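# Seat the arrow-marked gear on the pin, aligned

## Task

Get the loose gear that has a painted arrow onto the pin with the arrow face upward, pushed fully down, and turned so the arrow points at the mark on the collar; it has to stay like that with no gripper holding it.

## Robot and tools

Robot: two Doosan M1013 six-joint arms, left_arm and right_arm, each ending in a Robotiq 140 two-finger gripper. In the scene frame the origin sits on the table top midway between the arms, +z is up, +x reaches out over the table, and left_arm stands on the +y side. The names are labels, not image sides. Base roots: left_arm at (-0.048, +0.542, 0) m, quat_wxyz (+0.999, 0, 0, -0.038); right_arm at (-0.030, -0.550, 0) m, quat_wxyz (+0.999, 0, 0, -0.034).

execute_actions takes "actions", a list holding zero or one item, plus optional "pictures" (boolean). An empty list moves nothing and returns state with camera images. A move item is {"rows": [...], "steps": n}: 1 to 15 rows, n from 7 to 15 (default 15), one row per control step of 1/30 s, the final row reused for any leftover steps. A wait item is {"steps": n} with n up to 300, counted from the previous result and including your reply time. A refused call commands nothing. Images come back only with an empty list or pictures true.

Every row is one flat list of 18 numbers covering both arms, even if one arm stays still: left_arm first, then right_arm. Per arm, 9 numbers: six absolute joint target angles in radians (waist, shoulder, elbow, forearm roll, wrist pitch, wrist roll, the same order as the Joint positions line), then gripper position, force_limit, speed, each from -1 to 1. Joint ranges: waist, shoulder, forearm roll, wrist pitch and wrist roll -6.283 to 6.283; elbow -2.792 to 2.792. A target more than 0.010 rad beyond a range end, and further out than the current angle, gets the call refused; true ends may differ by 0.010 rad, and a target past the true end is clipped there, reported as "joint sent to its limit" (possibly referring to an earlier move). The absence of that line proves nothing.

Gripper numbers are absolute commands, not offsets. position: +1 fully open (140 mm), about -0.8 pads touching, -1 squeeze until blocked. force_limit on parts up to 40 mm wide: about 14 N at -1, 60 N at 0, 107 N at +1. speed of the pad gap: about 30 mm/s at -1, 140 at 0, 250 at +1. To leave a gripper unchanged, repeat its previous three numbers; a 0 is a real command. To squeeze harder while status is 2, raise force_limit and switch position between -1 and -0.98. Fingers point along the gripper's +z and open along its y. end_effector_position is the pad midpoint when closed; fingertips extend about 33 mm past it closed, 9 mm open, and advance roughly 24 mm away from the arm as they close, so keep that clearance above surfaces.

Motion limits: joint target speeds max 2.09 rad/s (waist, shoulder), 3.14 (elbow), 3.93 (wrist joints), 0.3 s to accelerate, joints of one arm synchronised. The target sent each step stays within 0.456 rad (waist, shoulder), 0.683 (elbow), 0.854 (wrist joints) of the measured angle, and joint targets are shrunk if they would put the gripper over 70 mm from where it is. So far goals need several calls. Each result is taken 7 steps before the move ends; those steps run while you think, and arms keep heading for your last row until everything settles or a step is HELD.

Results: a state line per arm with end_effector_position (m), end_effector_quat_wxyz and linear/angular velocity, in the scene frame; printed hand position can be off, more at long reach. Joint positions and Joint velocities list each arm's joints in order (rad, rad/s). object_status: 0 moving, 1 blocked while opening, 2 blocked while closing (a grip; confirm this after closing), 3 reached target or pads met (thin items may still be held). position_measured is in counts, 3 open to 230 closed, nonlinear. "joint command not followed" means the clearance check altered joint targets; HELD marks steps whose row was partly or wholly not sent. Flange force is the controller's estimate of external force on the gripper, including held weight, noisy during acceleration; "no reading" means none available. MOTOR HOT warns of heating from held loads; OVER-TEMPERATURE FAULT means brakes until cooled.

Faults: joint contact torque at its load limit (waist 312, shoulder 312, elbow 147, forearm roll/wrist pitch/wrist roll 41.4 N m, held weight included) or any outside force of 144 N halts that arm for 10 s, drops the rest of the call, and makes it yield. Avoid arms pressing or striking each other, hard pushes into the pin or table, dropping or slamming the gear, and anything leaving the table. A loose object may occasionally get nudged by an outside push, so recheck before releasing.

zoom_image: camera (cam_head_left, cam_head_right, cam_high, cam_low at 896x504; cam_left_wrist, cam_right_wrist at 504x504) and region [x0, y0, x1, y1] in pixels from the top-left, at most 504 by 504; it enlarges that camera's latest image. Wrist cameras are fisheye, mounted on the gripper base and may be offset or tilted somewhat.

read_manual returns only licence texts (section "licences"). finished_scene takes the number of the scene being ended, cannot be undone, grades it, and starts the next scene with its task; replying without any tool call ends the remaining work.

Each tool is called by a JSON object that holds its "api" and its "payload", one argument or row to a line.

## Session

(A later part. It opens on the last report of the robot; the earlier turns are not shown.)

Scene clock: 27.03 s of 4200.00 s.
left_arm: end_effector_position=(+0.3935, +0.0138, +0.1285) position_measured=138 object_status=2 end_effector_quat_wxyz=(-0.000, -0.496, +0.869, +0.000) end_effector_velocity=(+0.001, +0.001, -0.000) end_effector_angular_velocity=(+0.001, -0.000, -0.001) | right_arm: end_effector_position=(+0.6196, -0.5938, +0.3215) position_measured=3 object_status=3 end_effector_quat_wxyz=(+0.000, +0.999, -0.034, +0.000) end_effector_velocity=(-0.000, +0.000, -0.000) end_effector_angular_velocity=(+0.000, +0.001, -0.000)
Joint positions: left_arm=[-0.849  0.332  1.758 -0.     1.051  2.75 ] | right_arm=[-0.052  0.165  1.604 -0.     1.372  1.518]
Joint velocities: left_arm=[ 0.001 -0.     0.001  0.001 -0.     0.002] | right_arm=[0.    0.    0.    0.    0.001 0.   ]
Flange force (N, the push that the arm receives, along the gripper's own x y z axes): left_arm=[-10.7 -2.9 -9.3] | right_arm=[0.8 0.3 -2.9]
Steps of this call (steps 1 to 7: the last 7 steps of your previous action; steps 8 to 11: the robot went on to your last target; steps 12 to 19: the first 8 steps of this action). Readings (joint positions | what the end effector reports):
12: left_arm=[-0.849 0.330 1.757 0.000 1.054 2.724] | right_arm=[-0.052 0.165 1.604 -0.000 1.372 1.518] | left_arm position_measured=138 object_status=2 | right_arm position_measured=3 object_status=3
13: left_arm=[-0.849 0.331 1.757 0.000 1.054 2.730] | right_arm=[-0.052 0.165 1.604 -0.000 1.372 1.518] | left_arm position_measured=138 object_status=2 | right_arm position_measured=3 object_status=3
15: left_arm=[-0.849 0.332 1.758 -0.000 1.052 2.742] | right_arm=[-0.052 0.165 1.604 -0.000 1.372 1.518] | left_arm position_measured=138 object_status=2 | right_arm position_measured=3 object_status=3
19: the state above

{"api": "execute_actions", "payload": {
  "actions": [
    {"rows":[[-0.8491,0.3323,1.7581,0,1.0512,2.78,-1,-0.6,-0.5,-0.052,0.165,1.604,0,1.372,1.518,1,0,0]],"steps":14}
  ]
}}

Scene clock: 27.50 s of 4200.00 s.
left_arm: end_effector_position=(+0.3934, +0.0137, +0.1283) position_measured=138 object_status=2 end_effector_quat_wxyz=(-0.000, -0.483, +0.876, +0.000) end_effector_velocity=(+0.001, -0.001, +0.001) end_effector_angular_velocity=(-0.001, -0.001, -0.001) | right_arm: end_effector_position=(+0.6196, -0.5938, +0.3215) position_measured=3 object_status=3 end_effector_quat_wxyz=(+0.000, +0.999, -0.034, +0.000) end_effector_velocity=(+0.001, -0.000, +0.000) end_effector_angular_velocity=(-0.000, -0.001, +0.000)
Joint positions: left_arm=[-0.849  0.332  1.758 -0.     1.051  2.78 ] | right_arm=[-0.052  0.165  1.604 -0.     1.372  1.518]
Joint velocities: left_arm=[ 0.    -0.    -0.002  0.001  0.001  0.001] | right_arm=[ 0.     0.    -0.001 -0.    -0.001  0.   ]
Flange force (N, the push that the arm receives, along the gripper's own x y z axes): left_arm=[2.7 -4.4 7.7] | right_arm=[-1.3 3.7 -2.7]
Steps of this call (steps 1 to 7: the last 7 steps of your previous action; steps 8 to 14: the first 7 steps of this action). Readings (joint positions | what the end effector reports):
8: left_arm=[-0.849 0.332 1.758 -0.000 1.051 2.750] | right_arm=[-0.052 0.165 1.604 -0.000 1.372 1.518] | left_arm position_measured=138 object_status=2 | right_arm position_measured=3 object_status=3
9: left_arm=[-0.849 0.332 1.758 -0.000 1.051 2.757] | right_arm=[-0.052 0.165 1.604 -0.000 1.372 1.518] | left_arm position_measured=138 object_status=2 | right_arm position_measured=3 object_status=3
11: left_arm=[-0.849 0.332 1.758 -0.000 1.051 2.778] | right_arm=[-0.052 0.165 1.604 -0.000 1.372 1.518] | left_arm position_measured=138 object_status=2 | right_arm position_measured=3 object_status=3
14: the state above

{"api": "execute_actions", "payload": {
  "actions": [
    {"rows":[[-0.8491,0.3331,1.759,0,1.0495,2.793,-1,-0.6,-0.5,-0.052,0.165,1.604,0,1.372,1.518,1,0,0],[-0.8491,0.3331,1.759,0,1.0495,2.793,-1,-0.6,-0.5,-0.052,0.165,1.604,0,1.372,1.518,1,0,0],[-0.8491,0.3339,1.7599,0,1.0478,2.805,-1,-0.6,-0.5,-0.052,0.165,1.604,0,1.372,1.518,1,0,0]],"steps":15}
  ]
}}

Scene clock: 28.03 s of 4200.00 s.
left_arm: end_effector_position=(+0.3934, +0.0137, +0.1266) position_measured=138 object_status=2 end_effector_quat_wxyz=(-0.000, -0.472, +0.882, -0.000) end_effector_velocity=(-0.000, +0.001, -0.002) end_effector_angular_velocity=(+0.001, +0.001, -0.002) | right_arm: end_effector_position=(+0.6196, -0.5938, +0.3215) position_measured=3 object_status=3 end_effector_quat_wxyz=(+0.000, +0.999, -0.034, +0.000) end_effector_velocity=(+0.001, -0.001, +0.001) end_effector_angular_velocity=(-0.000, -0.002, -0.001)
Joint positions: left_arm=[-0.849  0.334  1.76  -0.     1.048  2.805] | right_arm=[-0.052  0.165  1.604 -0.     1.372  1.518]
Joint velocities: left_arm=[ 0.001  0.001  0.002  0.    -0.002  0.002] | right_arm=[-0.001 -0.    -0.001 -0.    -0.001  0.   ]
Flange force (N, the push that the arm receives, along the gripper's own x y z axes): left_arm=[-0.7 -3.3 5.2] | right_arm=[-0.1 2.5 -2.6]
Steps of this call (steps 1 to 7: the last 7 steps of your previous action; step 8: the robot went on to your last target; steps 9 to 16: the first 8 steps of this action). Readings (joint positions | what the end effector reports):
9: left_arm=[-0.849 0.332 1.758 -0.000 1.051 2.780] | right_arm=[-0.052 0.165 1.604 -0.000 1.372 1.518] | left_arm position_measured=138 object_status=2 | right_arm position_measured=3 object_status=3
10: left_arm=[-0.849 0.332 1.758 -0.000 1.051 2.786] | right_arm=[-0.052 0.165 1.604 -0.000 1.372 1.518] | left_arm position_measured=138 object_status=2 | right_arm position_measured=3 object_status=3
12: left_arm=[-0.849 0.333 1.759 -0.000 1.049 2.798] | right_arm=[-0.052 0.165 1.604 -0.000 1.372 1.518] | left_arm position_measured=138 object_status=2 | right_arm position_measured=3 object_status=3
16: the state above

{"api": "execute_actions", "payload": {
  "actions": [
    {"rows":[[-0.8491,0.3347,1.7608,0,1.0461,2.822,-1,-0.6,-0.5,-0.052,0.165,1.604,0,1.372,1.518,1,0,0],[-0.8491,0.3356,1.7617,0,1.0443,2.835,-1,-0.6,-0.5,-0.052,0.165,1.604,0,1.372,1.518,1,0,0],[-0.8491,0.3364,1.7626,0,1.0426,2.847,-1,-0.6,-0.5,-0.052,0.165,1.604,0,1.372,1.518,1,0,0],[-0.8491,0.3372,1.7635,0,1.0409,2.859,-1,-0.6,-0.5,-0.052,0.165,1.604,0,1.372,1.518,1,0,0]],"steps":15}
  ]
}}

{"api": "execute_actions", "payload": {
  "actions": [
    {"rows":[[-0.8491,0.3385,1.7648,0,1.0383,2.8775,-1,-0.6,-0.5,-0.052,0.165,1.604,0,1.372,1.518,1,0,0],[-0.8491,0.3397,1.7661,0,1.0358,2.896,-1,-0.6,-0.5,-0.052,0.165,1.604,0,1.372,1.518,1,0,0],[-0.8491,0.341,1.7675,0,1.0331,2.9145,-1,-0.6,-0.5,-0.052,0.165,1.604,0,1.372,1.518,1,0,0],[-0.8491,0.3423,1.7688,0,1.0305,2.933,-1,-0.6,-0.5,-0.052,0.165,1.604,0,1.372,1.518,1,0,0]],"steps":15}
  ]
}}

{"api": "execute_actions", "payload": {
  "actions": [
    {"steps":8}
  ],
  "pictures": true
}}

{"api": "zoom_image", "payload": {
  "camera": "cam_left_wrist",
  "region": [170,130,370,330]
}}

Scene clock: 28.70 s of 4200.00 s.
left_arm: end_effector_position=(+0.3934, +0.0137, +0.1225) position_measured=138 object_status=2 end_effector_quat_wxyz=(-0.000, -0.448, +0.894, +0.000) end_effector_velocity=(+0.001, -0.000, +0.001) end_effector_angular_velocity=(-0.003, -0.001, -0.006) | right_arm: end_effector_position=(+0.6196, -0.5938, +0.3215) position_measured=3 object_status=3 end_effector_quat_wxyz=(+0.000, +0.999, -0.034, +0.000) end_effector_velocity=(+0.001, -0.002, +0.000) end_effector_angular_velocity=(-0.000, -0.002, -0.003)
Joint positions: left_arm=[-0.849  0.337  1.763 -0.     1.041  2.859] | right_arm=[-0.052  0.165  1.604 -0.     1.372  1.518]
Joint velocities: left_arm=[ 0.001 -0.002 -0.001 -0.    -0.001  0.008] | right_arm=[-0.003 -0.    -0.001  0.    -0.002 -0.   ]
Flange force (N, the push that the arm receives, along the gripper's own x y z axes): left_arm=[2.5 -4.6 6.2] | right_arm=[-1.8 1.2 -2.7]
Steps of this call (steps 1 to 7: the last 7 steps of your previous action; steps 8 to 12: the robot went on to your last target; steps 13 to 20: the first 8 steps of this action). Readings (joint positions | what the end effector reports):
13: left_arm=[-0.849 0.334 1.760 -0.000 1.048 2.805] | right_arm=[-0.052 0.165 1.604 -0.000 1.372 1.518] | left_arm position_measured=138 object_status=2 | right_arm position_measured=3 object_status=3
14: left_arm=[-0.849 0.334 1.760 -0.000 1.047 2.812] | right_arm=[-0.052 0.165 1.604 -0.000 1.372 1.518] | left_arm position_measured=138 object_status=2 | right_arm position_measured=3 object_status=3
16: left_arm=[-0.849 0.336 1.762 -0.000 1.044 2.836] | right_arm=[-0.052 0.165 1.604 -0.000 1.372 1.518] | left_arm position_measured=138 object_status=2 | right_arm position_measured=3 object_status=3
20: the state above

Scene clock: 29.20 s of 4200.00 s.
left_arm: end_effector_position=(+0.3934, +0.0137, +0.1165) position_measured=138 object_status=2 end_effector_quat_wxyz=(-0.000, -0.414, +0.910, -0.000) end_effector_velocity=(-0.000, -0.000, -0.000) end_effector_angular_velocity=(+0.001, -0.001, -0.014) | right_arm: end_effector_position=(+0.6196, -0.5938, +0.3215) position_measured=3 object_status=3 end_effector_quat_wxyz=(+0.000, +0.999, -0.034, +0.000) end_effector_velocity=(-0.000, +0.000, -0.000) end_effector_angular_velocity=(+0.000, +0.001, +0.000)
Joint positions: left_arm=[-0.849  0.342  1.769 -0.     1.031  2.933] | right_arm=[-0.052  0.165  1.604 -0.     1.372  1.518]
Joint velocities: left_arm=[-0.001  0.     0.     0.002 -0.     0.012] | right_arm=[ 0. -0.  0.  0.  0. -0.]
Flange force (N, the push that the arm receives, along the gripper's own x y z axes): left_arm=[7.8 -0.7 -1.0] | right_arm=[-2.6 2.5 -2.3]
Steps of this call (steps 1 to 7: the last 7 steps of your previous action; steps 8 to 15: the first 8 steps of this action). Readings (joint positions | what the end effector reports):
8: left_arm=[-0.849 0.337 1.764 -0.000 1.041 2.859] | right_arm=[-0.052 0.165 1.604 -0.000 1.372 1.518] | left_arm position_measured=138 object_status=2 | right_arm position_measured=3 object_status=3
9: left_arm=[-0.849 0.338 1.764 -0.000 1.040 2.866] | right_arm=[-0.052 0.165 1.604 -0.000 1.372 1.518] | left_arm position_measured=138 object_status=2 | right_arm position_measured=3 object_status=3
11: left_arm=[-0.849 0.340 1.766 -0.000 1.036 2.896] | right_arm=[-0.052 0.165 1.604 -0.000 1.372 1.518] | left_arm position_measured=138 object_status=2 | right_arm position_measured=3 object_status=3
15: the state above

Scene clock: 29.47 s of 4200.00 s.
left_arm: end_effector_position=(+0.3934, +0.0137, +0.1165) position_measured=138 object_status=2 end_effector_quat_wxyz=(-0.000, -0.414, +0.910, -0.000) end_effector_velocity=(+0.001, +0.001, +0.001) end_effector_angular_velocity=(+0.000, -0.001, +0.000) | right_arm: end_effector_position=(+0.6196, -0.5938, +0.3215) position_measured=3 object_status=3 end_effector_quat_wxyz=(+0.000, +0.999, -0.034, +0.000) end_effector_velocity=(-0.001, +0.002, -0.000) end_effector_angular_velocity=(+0.001, +0.002, +0.002)
Joint positions: left_arm=[-0.849  0.342  1.769 -0.     1.03   2.933] | right_arm=[-0.052  0.165  1.604 -0.     1.372  1.518]
Joint velocities: left_arm=[ 0.001 -0.001  0.001  0.001 -0.     0.   ] | right_arm=[0.002 0.    0.001 0.    0.001 0.   ]
Flange force (N, the push that the arm receives, along the gripper's own x y z axes): left_arm=[7.5 -3.6 -0.6] | right_arm=[-2.3 1.5 -2.4]
Kept back: nothing.
Steps of this call (steps 1 to 7: the last 7 steps of your previous action; step 8: the robot went on to your last target). Readings (joint positions | what the end effector reports):
1: left_arm=[-0.849 0.342 1.769 -0.000 1.031 2.933] | right_arm=[-0.052 0.165 1.604 -0.000 1.372 1.518] | left_arm position_measured=138 object_status=2 | right_arm position_measured=3 object_status=3
2: left_arm=[-0.849 0.342 1.769 -0.000 1.031 2.933] | right_arm=[-0.052 0.165 1.604 -0.000 1.372 1.518] | left_arm position_measured=138 object_status=2 | right_arm position_measured=3 object_status=3
4: left_arm=[-0.849 0.342 1.769 -0.000 1.031 2.933] | right_arm=[-0.052 0.165 1.604 -0.000 1.372 1.518] | left_arm position_measured=138 object_status=2 | right_arm position_measured=3 object_status=3
8: the state above

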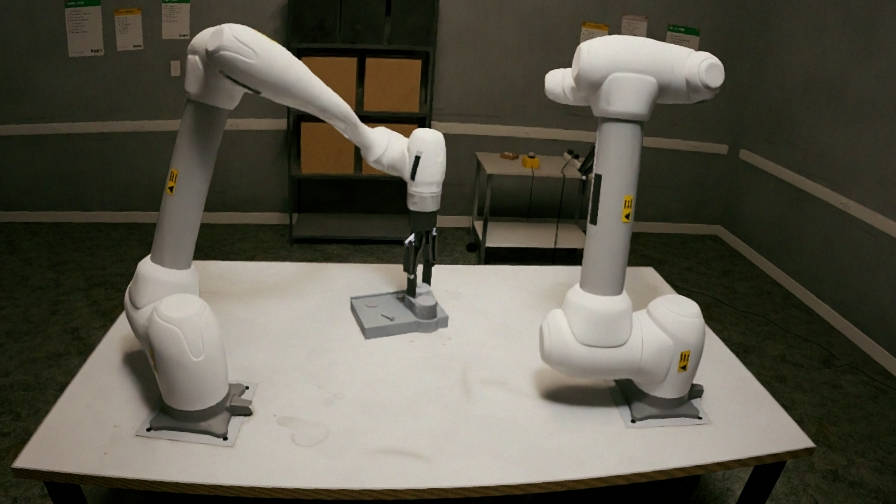

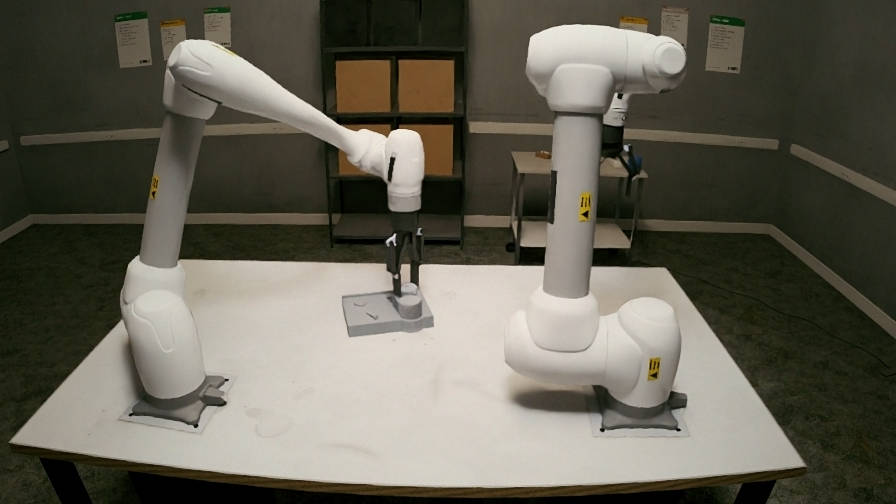

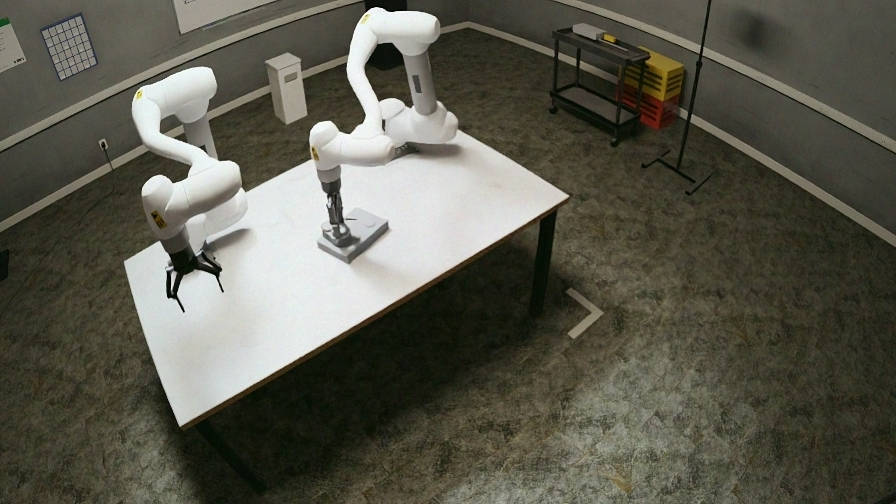

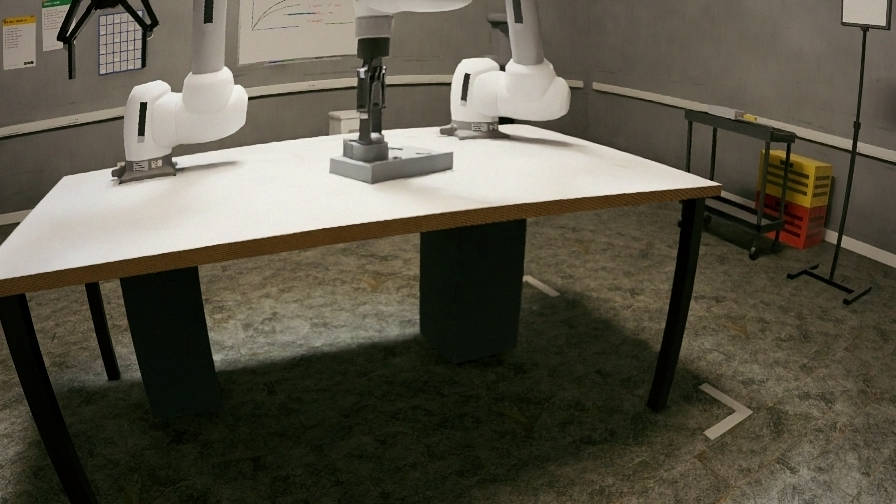

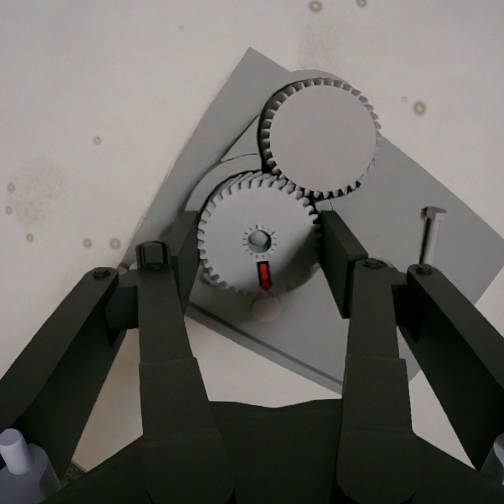

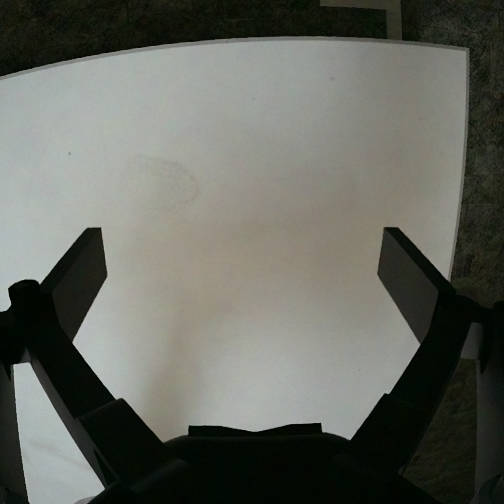

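Region (170, 130, 370, 330) of cam_left_wrist's 504x504 image, scaled by 2.520, with more detail than that image has.

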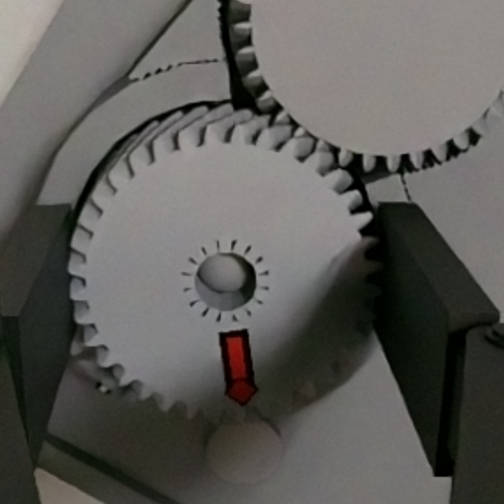

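Another 6 mm at the same rate.

{"api": "execute_actions", "payload": {
  "actions": [
    {"rows":[[-0.8491,0.3436,1.7701,0,1.0279,2.9515,-1,-0.6,-0.5,-0.052,0.165,1.604,0,1.372,1.518,1,0,0],[-0.8491,0.3449,1.7714,0,1.0253,2.97,-1,-0.6,-0.5,-0.052,0.165,1.604,0,1.372,1.518,1,0,0],[-0.8491,0.3462,1.7727,0,1.0227,2.9885,-1,-0.6,-0.5,-0.052,0.165,1.604,0,1.372,1.518,1,0,0],[-0.8491,0.3475,1.774,0,1.0201,3.007,-1,-0.6,-0.5,-0.052,0.165,1.604,0,1.372,1.518,1,0,0]],"steps":15}
  ],
  "pictures": true
}}

{"api": "zoom_image", "payload": {
  "camera": "cam_left_wrist",
  "region": [170,130,370,330]
}}

Scene clock: 30.00 s of 4200.00 s.
left_arm: end_effector_position=(+0.3935, +0.0137, +0.1104) position_measured=138 object_status=2 end_effector_quat_wxyz=(-0.000, -0.380, +0.925, +0.000) end_effector_velocity=(+0.000, +0.001, -0.000) end_effector_angular_velocity=(+0.001, -0.000, -0.012) | right_arm: end_effector_position=(+0.6196, -0.5938, +0.3215) position_measured=3 object_status=3 end_effector_quat_wxyz=(+0.000, +0.999, -0.034, +0.000) end_effector_velocity=(-0.000, +0.000, -0.000) end_effector_angular_velocity=(+0.000, +0.000, +0.001)
Joint positions: left_arm=[-0.849  0.347  1.774 -0.     1.02   3.007] | right_arm=[-0.052  0.165  1.604 -0.     1.372  1.518]
Joint velocities: left_arm=[ 0.001 -0.     0.001  0.001  0.     0.012] | right_arm=[ 0.001 -0.     0.001  0.    -0.    -0.   ]
Flange force (N, the push that the arm receives, along the gripper's own x y z axes): left_arm=[11.6 -1.1 -4.8] | right_arm=[-2.8 1.5 -3.2]
Steps of this call (steps 1 to 8: the robot went on to your last target; steps 9 to 16: the first 8 steps of this action). Readings (joint positions | what the end effector reports):
9: left_arm=[-0.849 0.342 1.769 -0.000 1.030 2.933] | right_arm=[-0.052 0.165 1.604 -0.000 1.372 1.518] | left_arm position_measured=138 object_status=2 | right_arm position_measured=3 object_status=3
10: left_arm=[-0.849 0.343 1.769 -0.000 1.030 2.940] | right_arm=[-0.052 0.165 1.604 -0.000 1.372 1.518] | left_arm position_measured=138 object_status=2 | right_arm position_measured=3 object_status=3
12: left_arm=[-0.849 0.345 1.771 -0.000 1.025 2.970] | right_arm=[-0.052 0.165 1.604 -0.000 1.372 1.518] | left_arm position_measured=138 object_status=2 | right_arm position_measured=3 object_status=3
16: the state above

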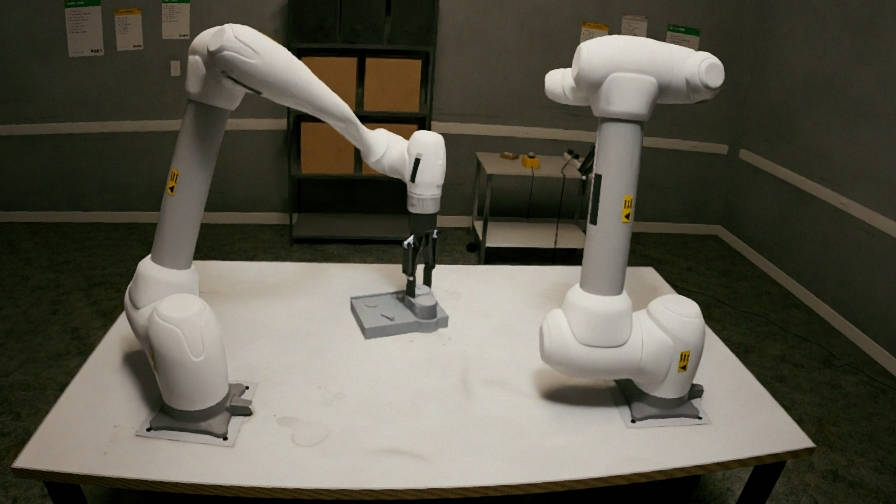

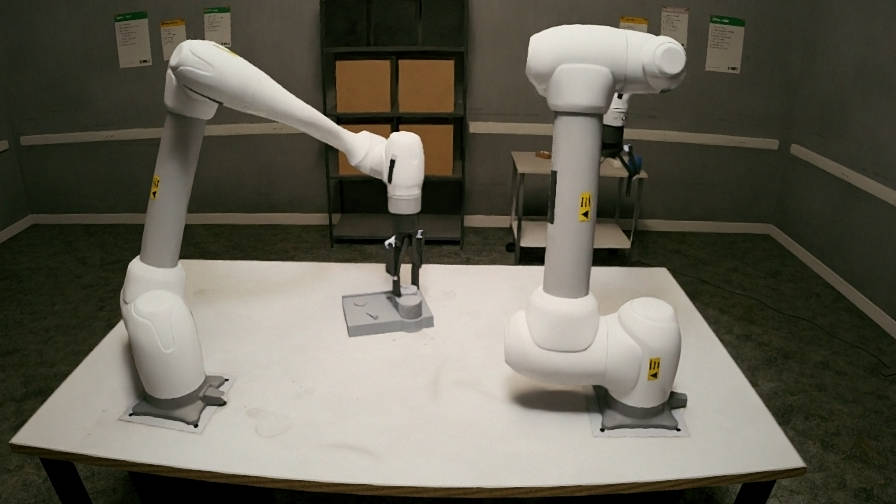

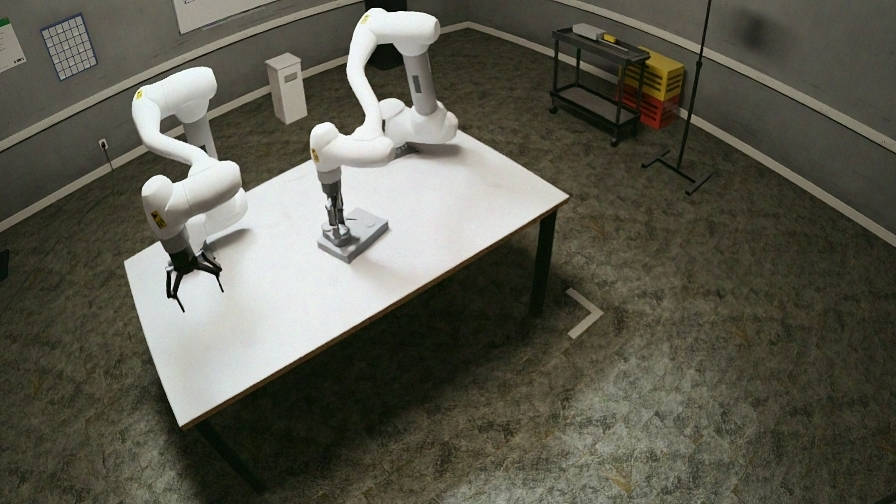

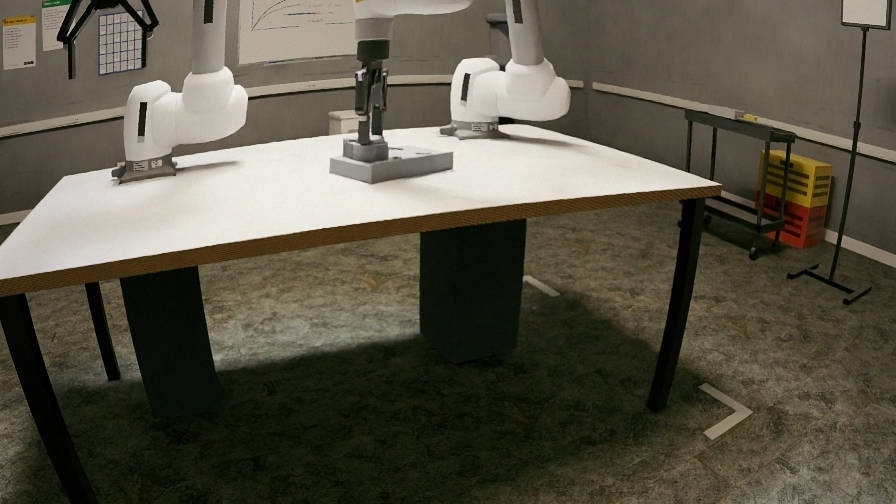

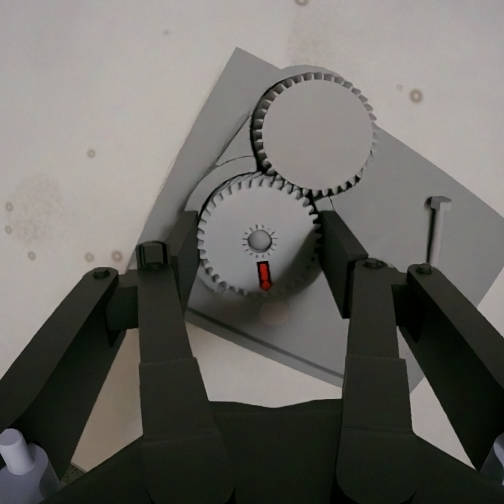

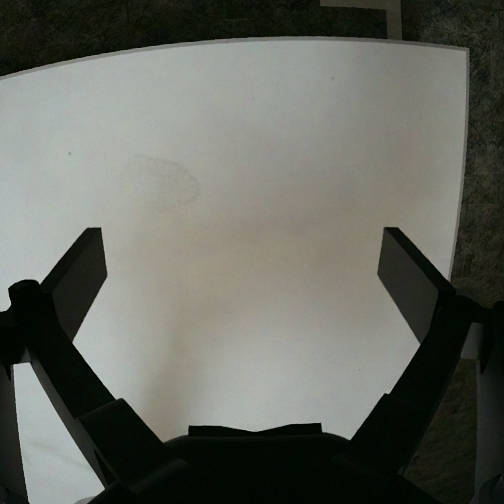

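Region (170, 130, 370, 330) of cam_left_wrist's 504x504 image, scaled by 2.520, with more detail than that image has.

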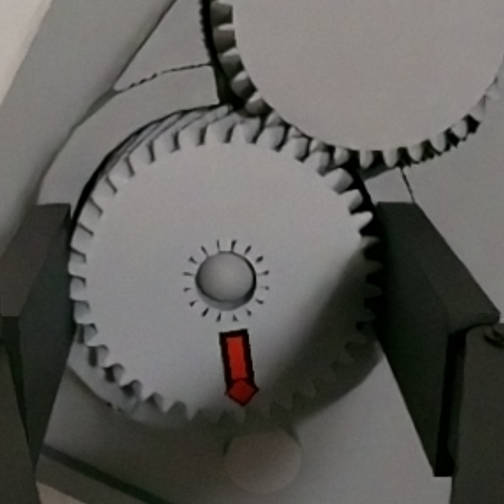

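{"api": "execute_actions", "payload": {
  "actions": [
    {"rows":[[-0.8491,0.3492,1.7757,0,1.0167,3.037,-1,-0.6,-0.5,-0.052,0.165,1.604,0,1.372,1.518,1,0,0],[-0.8491,0.3492,1.7757,0,1.0167,3.037,-1,-0.6,-0.5,-0.052,0.165,1.604,0,1.372,1.518,1,0,0],[-0.8491,0.3492,1.7757,0,1.0167,3.037,-1,-0.6,-0.5,-0.052,0.165,1.604,0,1.372,1.518,1,0,0],[-0.8491,0.3492,1.7757,0,1.0167,3.037,-1,-0.6,-0.5,-0.052,0.165,1.604,0,1.372,1.518,1,0,0],[-0.8491,0.3492,1.7757,0,1.0167,3.037,0.1,-0.6,-0.5,-0.052,0.165,1.604,0,1.372,1.518,1,0,0]],"steps":12}
  ]
}}

{"api": "execute_actions", "payload": {
  "actions": [
    {"rows":[[-0.8491,0.3278,1.753,0,1.0608,3.5,0.3,-0.6,0,-0.052,0.165,1.604,0,1.372,1.518,1,0,0]],"steps":12}
  ]
}}

{"api": "execute_actions", "payload": {
  "actions": [
    {"steps":15}
  ],
  "pictures": true
}}

{"api": "zoom_image", "payload": {
  "camera": "cam_left_wrist",
  "region": [160,130,360,330]
}}

Scene clock: 30.57 s of 4200.00 s.
left_arm: end_effector_position=(+0.3935, +0.0138, +0.1084) position_measured=138 object_status=0 end_effector_quat_wxyz=(-0.000, -0.367, +0.930, +0.000) end_effector_velocity=(+0.001, +0.001, -0.001) end_effector_angular_velocity=(+0.000, +0.000, -0.013) | right_arm: end_effector_position=(+0.6196, -0.5938, +0.3215) position_measured=3 object_status=3 end_effector_quat_wxyz=(+0.000, +0.999, -0.034, +0.000) end_effector_velocity=(+0.000, -0.000, +0.001) end_effector_angular_velocity=(+0.000, -0.001, -0.001)
Joint positions: left_arm=[-0.849  0.349  1.776 -0.     1.017  3.037] | right_arm=[-0.052  0.165  1.604 -0.     1.372  1.518]
Joint velocities: left_arm=[ 0.002  0.001  0.    -0.    -0.001  0.015] | right_arm=[-0.001 -0.    -0.001  0.    -0.     0.   ]
Flange force (N, the push that the arm receives, along the gripper's own x y z axes): left_arm=[13.3 -2.2 0.6] | right_arm=[-1.7 2.2 -2.8]
Steps of this call (steps 1 to 7: the last 7 steps of your previous action; steps 8 to 12: the robot went on to your last target; steps 13 to 17: the first 5 steps of this action). Readings (joint positions | what the end effector reports):
13: left_arm=[-0.849 0.348 1.774 -0.000 1.020 3.007] | right_arm=[-0.052 0.165 1.604 -0.000 1.372 1.518] | left_arm position_measured=138 object_status=2 | right_arm position_measured=3 object_status=3
14: left_arm=[-0.849 0.348 1.774 -0.000 1.019 3.014] | right_arm=[-0.052 0.165 1.604 -0.000 1.372 1.518] | left_arm position_measured=138 object_status=2 | right_arm position_measured=3 object_status=3
16: left_arm=[-0.849 0.349 1.776 -0.000 1.017 3.035] | right_arm=[-0.052 0.165 1.604 -0.000 1.372 1.518] | left_arm position_measured=138 object_status=2 | right_arm position_measured=3 object_status=3
17: the state above

Scene clock: 30.97 s of 4200.00 s.
left_arm: end_effector_position=(+0.3935, +0.0137, +0.1145) position_measured=93 object_status=0 end_effector_quat_wxyz=(-0.000, -0.313, +0.950, +0.000) end_effector_velocity=(+0.001, -0.001, +0.094) end_effector_angular_velocity=(-0.001, -0.002, -1.664) | right_arm: end_effector_position=(+0.6196, -0.5938, +0.3215) position_measured=3 object_status=3 end_effector_quat_wxyz=(+0.000, +0.999, -0.034, +0.000) end_effector_velocity=(+0.000, -0.001, +0.000) end_effector_angular_velocity=(-0.000, -0.001, -0.001)
Joint positions: left_arm=[-0.849  0.344  1.77  -0.     1.027  3.15 ] | right_arm=[-0.052  0.165  1.604 -0.     1.372  1.518]
Joint velocities: left_arm=[ 0.    -0.079 -0.084  0.001  0.16   1.664] | right_arm=[-0.001  0.    -0.001  0.    -0.     0.   ]
Flange force (N, the push that the arm receives, along the gripper's own x y z axes): left_arm=[5.9 -1.1 3.2] | right_arm=[-0.8 0.5 -1.0]
Steps of this call (steps 1 to 7: the last 7 steps of your previous action; steps 8 to 12: the first 5 steps of this action). Readings (joint positions | what the end effector reports):
8: left_arm=[-0.849 0.349 1.776 -0.000 1.017 3.037] | right_arm=[-0.052 0.165 1.604 -0.000 1.372 1.518] | left_arm position_measured=117 object_status=0 | right_arm position_measured=3 object_status=3
9: left_arm=[-0.849 0.349 1.776 -0.000 1.017 3.044] | right_arm=[-0.052 0.165 1.604 -0.000 1.372 1.518] | left_arm position_measured=114 object_status=0 | right_arm position_measured=3 object_status=3
11: left_arm=[-0.849 0.346 1.773 -0.000 1.022 3.100] | right_arm=[-0.052 0.165 1.604 -0.000 1.372 1.518] | left_arm position_measured=98 object_status=0 | right_arm position_measured=3 object_status=3
12: the state above

Scene clock: 31.47 s of 4200.00 s.
left_arm: end_effector_position=(+0.3935, +0.0138, +0.1340) position_measured=91 object_status=3 end_effector_quat_wxyz=(-0.000, -0.143, +0.990, +0.000) end_effector_velocity=(+0.000, +0.000, -0.001) end_effector_angular_velocity=(+0.000, +0.001, +0.001) | right_arm: end_effector_position=(+0.6196, -0.5938, +0.3215) position_measured=3 object_status=3 end_effector_quat_wxyz=(+0.000, +0.999, -0.034, +0.000) end_effector_velocity=(-0.000, -0.001, -0.000) end_effector_angular_velocity=(+0.000, +0.000, -0.001)
Joint positions: left_arm=[-0.849  0.328  1.753 -0.     1.061  3.5  ] | right_arm=[-0.052  0.165  1.604 -0.     1.372  1.518]
Joint velocities: left_arm=[ 0.001  0.001  0.    -0.001 -0.     0.001] | right_arm=[-0.001  0.     0.     0.     0.    -0.   ]
Flange force (N, the push that the arm receives, along the gripper's own x y z axes): left_arm=[3.5 -4.7 3.7] | right_arm=[-1.9 0.9 -1.7]
Kept back: nothing.
Steps of this call (steps 1 to 7: the last 7 steps of your previous action; steps 8 to 15: the robot went on to your last target). Readings (joint positions | what the end effector reports):
1: left_arm=[-0.849 0.341 1.767 -0.000 1.033 3.214] | right_arm=[-0.052 0.165 1.604 -0.000 1.372 1.518] | left_arm position_measured=91 object_status=0 | right_arm position_measured=3 object_status=3
2: left_arm=[-0.849 0.338 1.763 -0.000 1.041 3.289] | right_arm=[-0.052 0.165 1.604 -0.000 1.372 1.518] | left_arm position_measured=91 object_status=0 | right_arm position_measured=3 object_status=3
4: left_arm=[-0.849 0.332 1.757 -0.000 1.053 3.415] | right_arm=[-0.052 0.165 1.604 -0.000 1.372 1.518] | left_arm position_measured=91 object_status=0 | right_arm position_measured=3 object_status=3
8: left_arm=[-0.849 0.328 1.753 -0.000 1.061 3.499] | right_arm=[-0.052 0.165 1.604 -0.000 1.372 1.518] | left_arm position_measured=91 object_status=3 | right_arm position_measured=3 object_status=3
15: the state above

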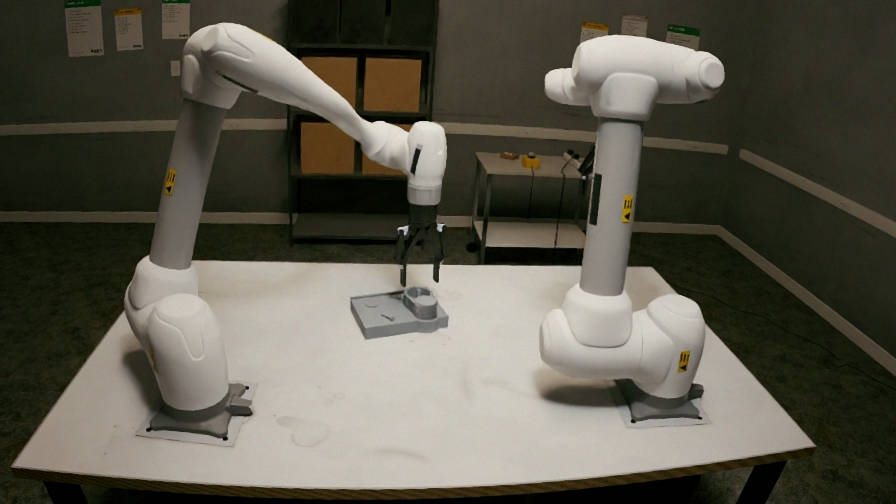

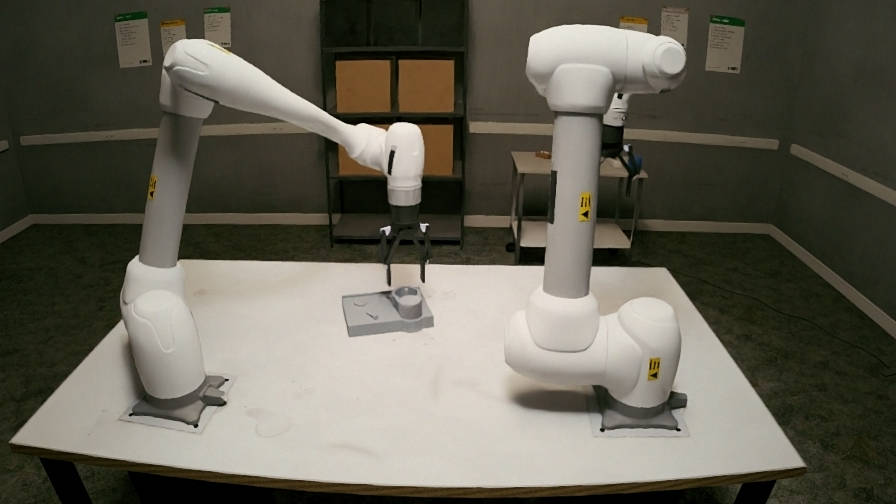

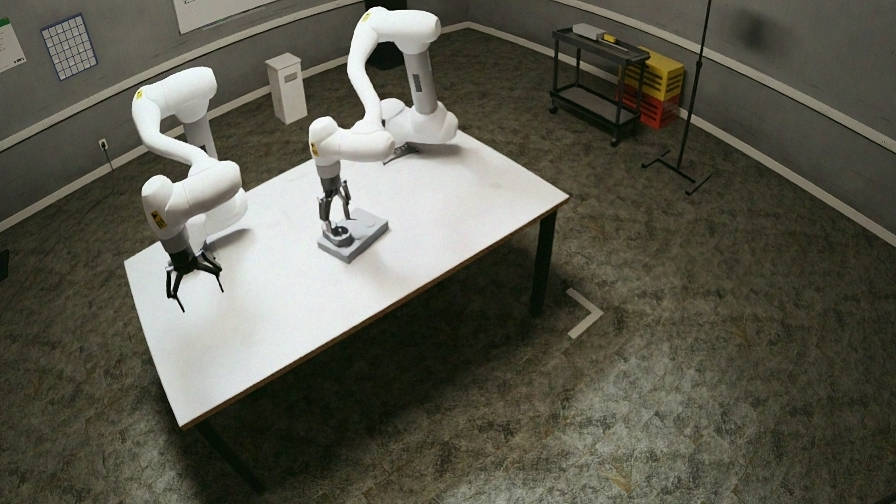

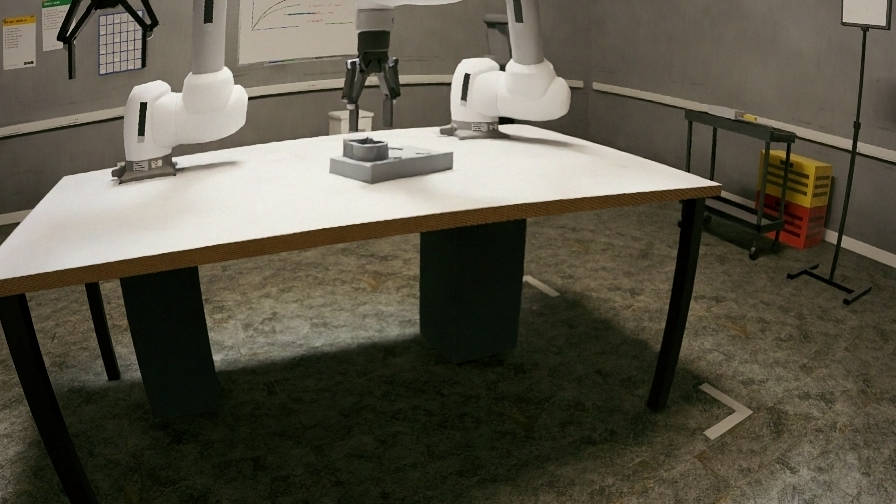

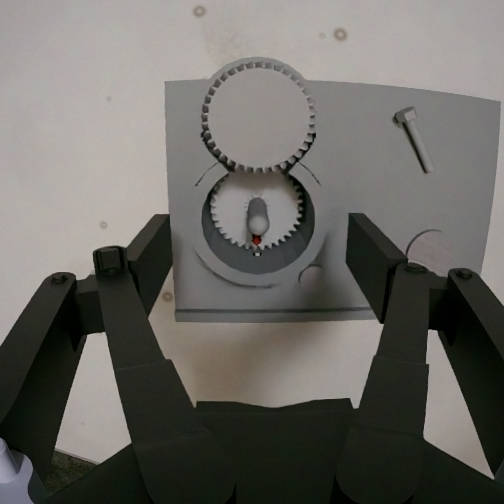

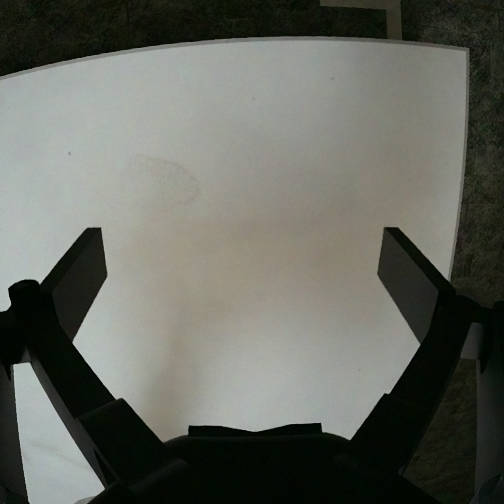

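Region (160, 130, 360, 330) of cam_left_wrist's 504x504 image, scaled by 2.520, with more detail than that image has.

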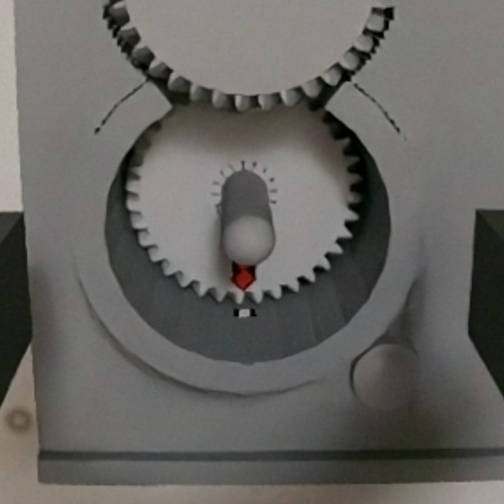

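{"api": "finished_scene", "payload": {
  "scene": 1
}}

The scene is finished: the task was done.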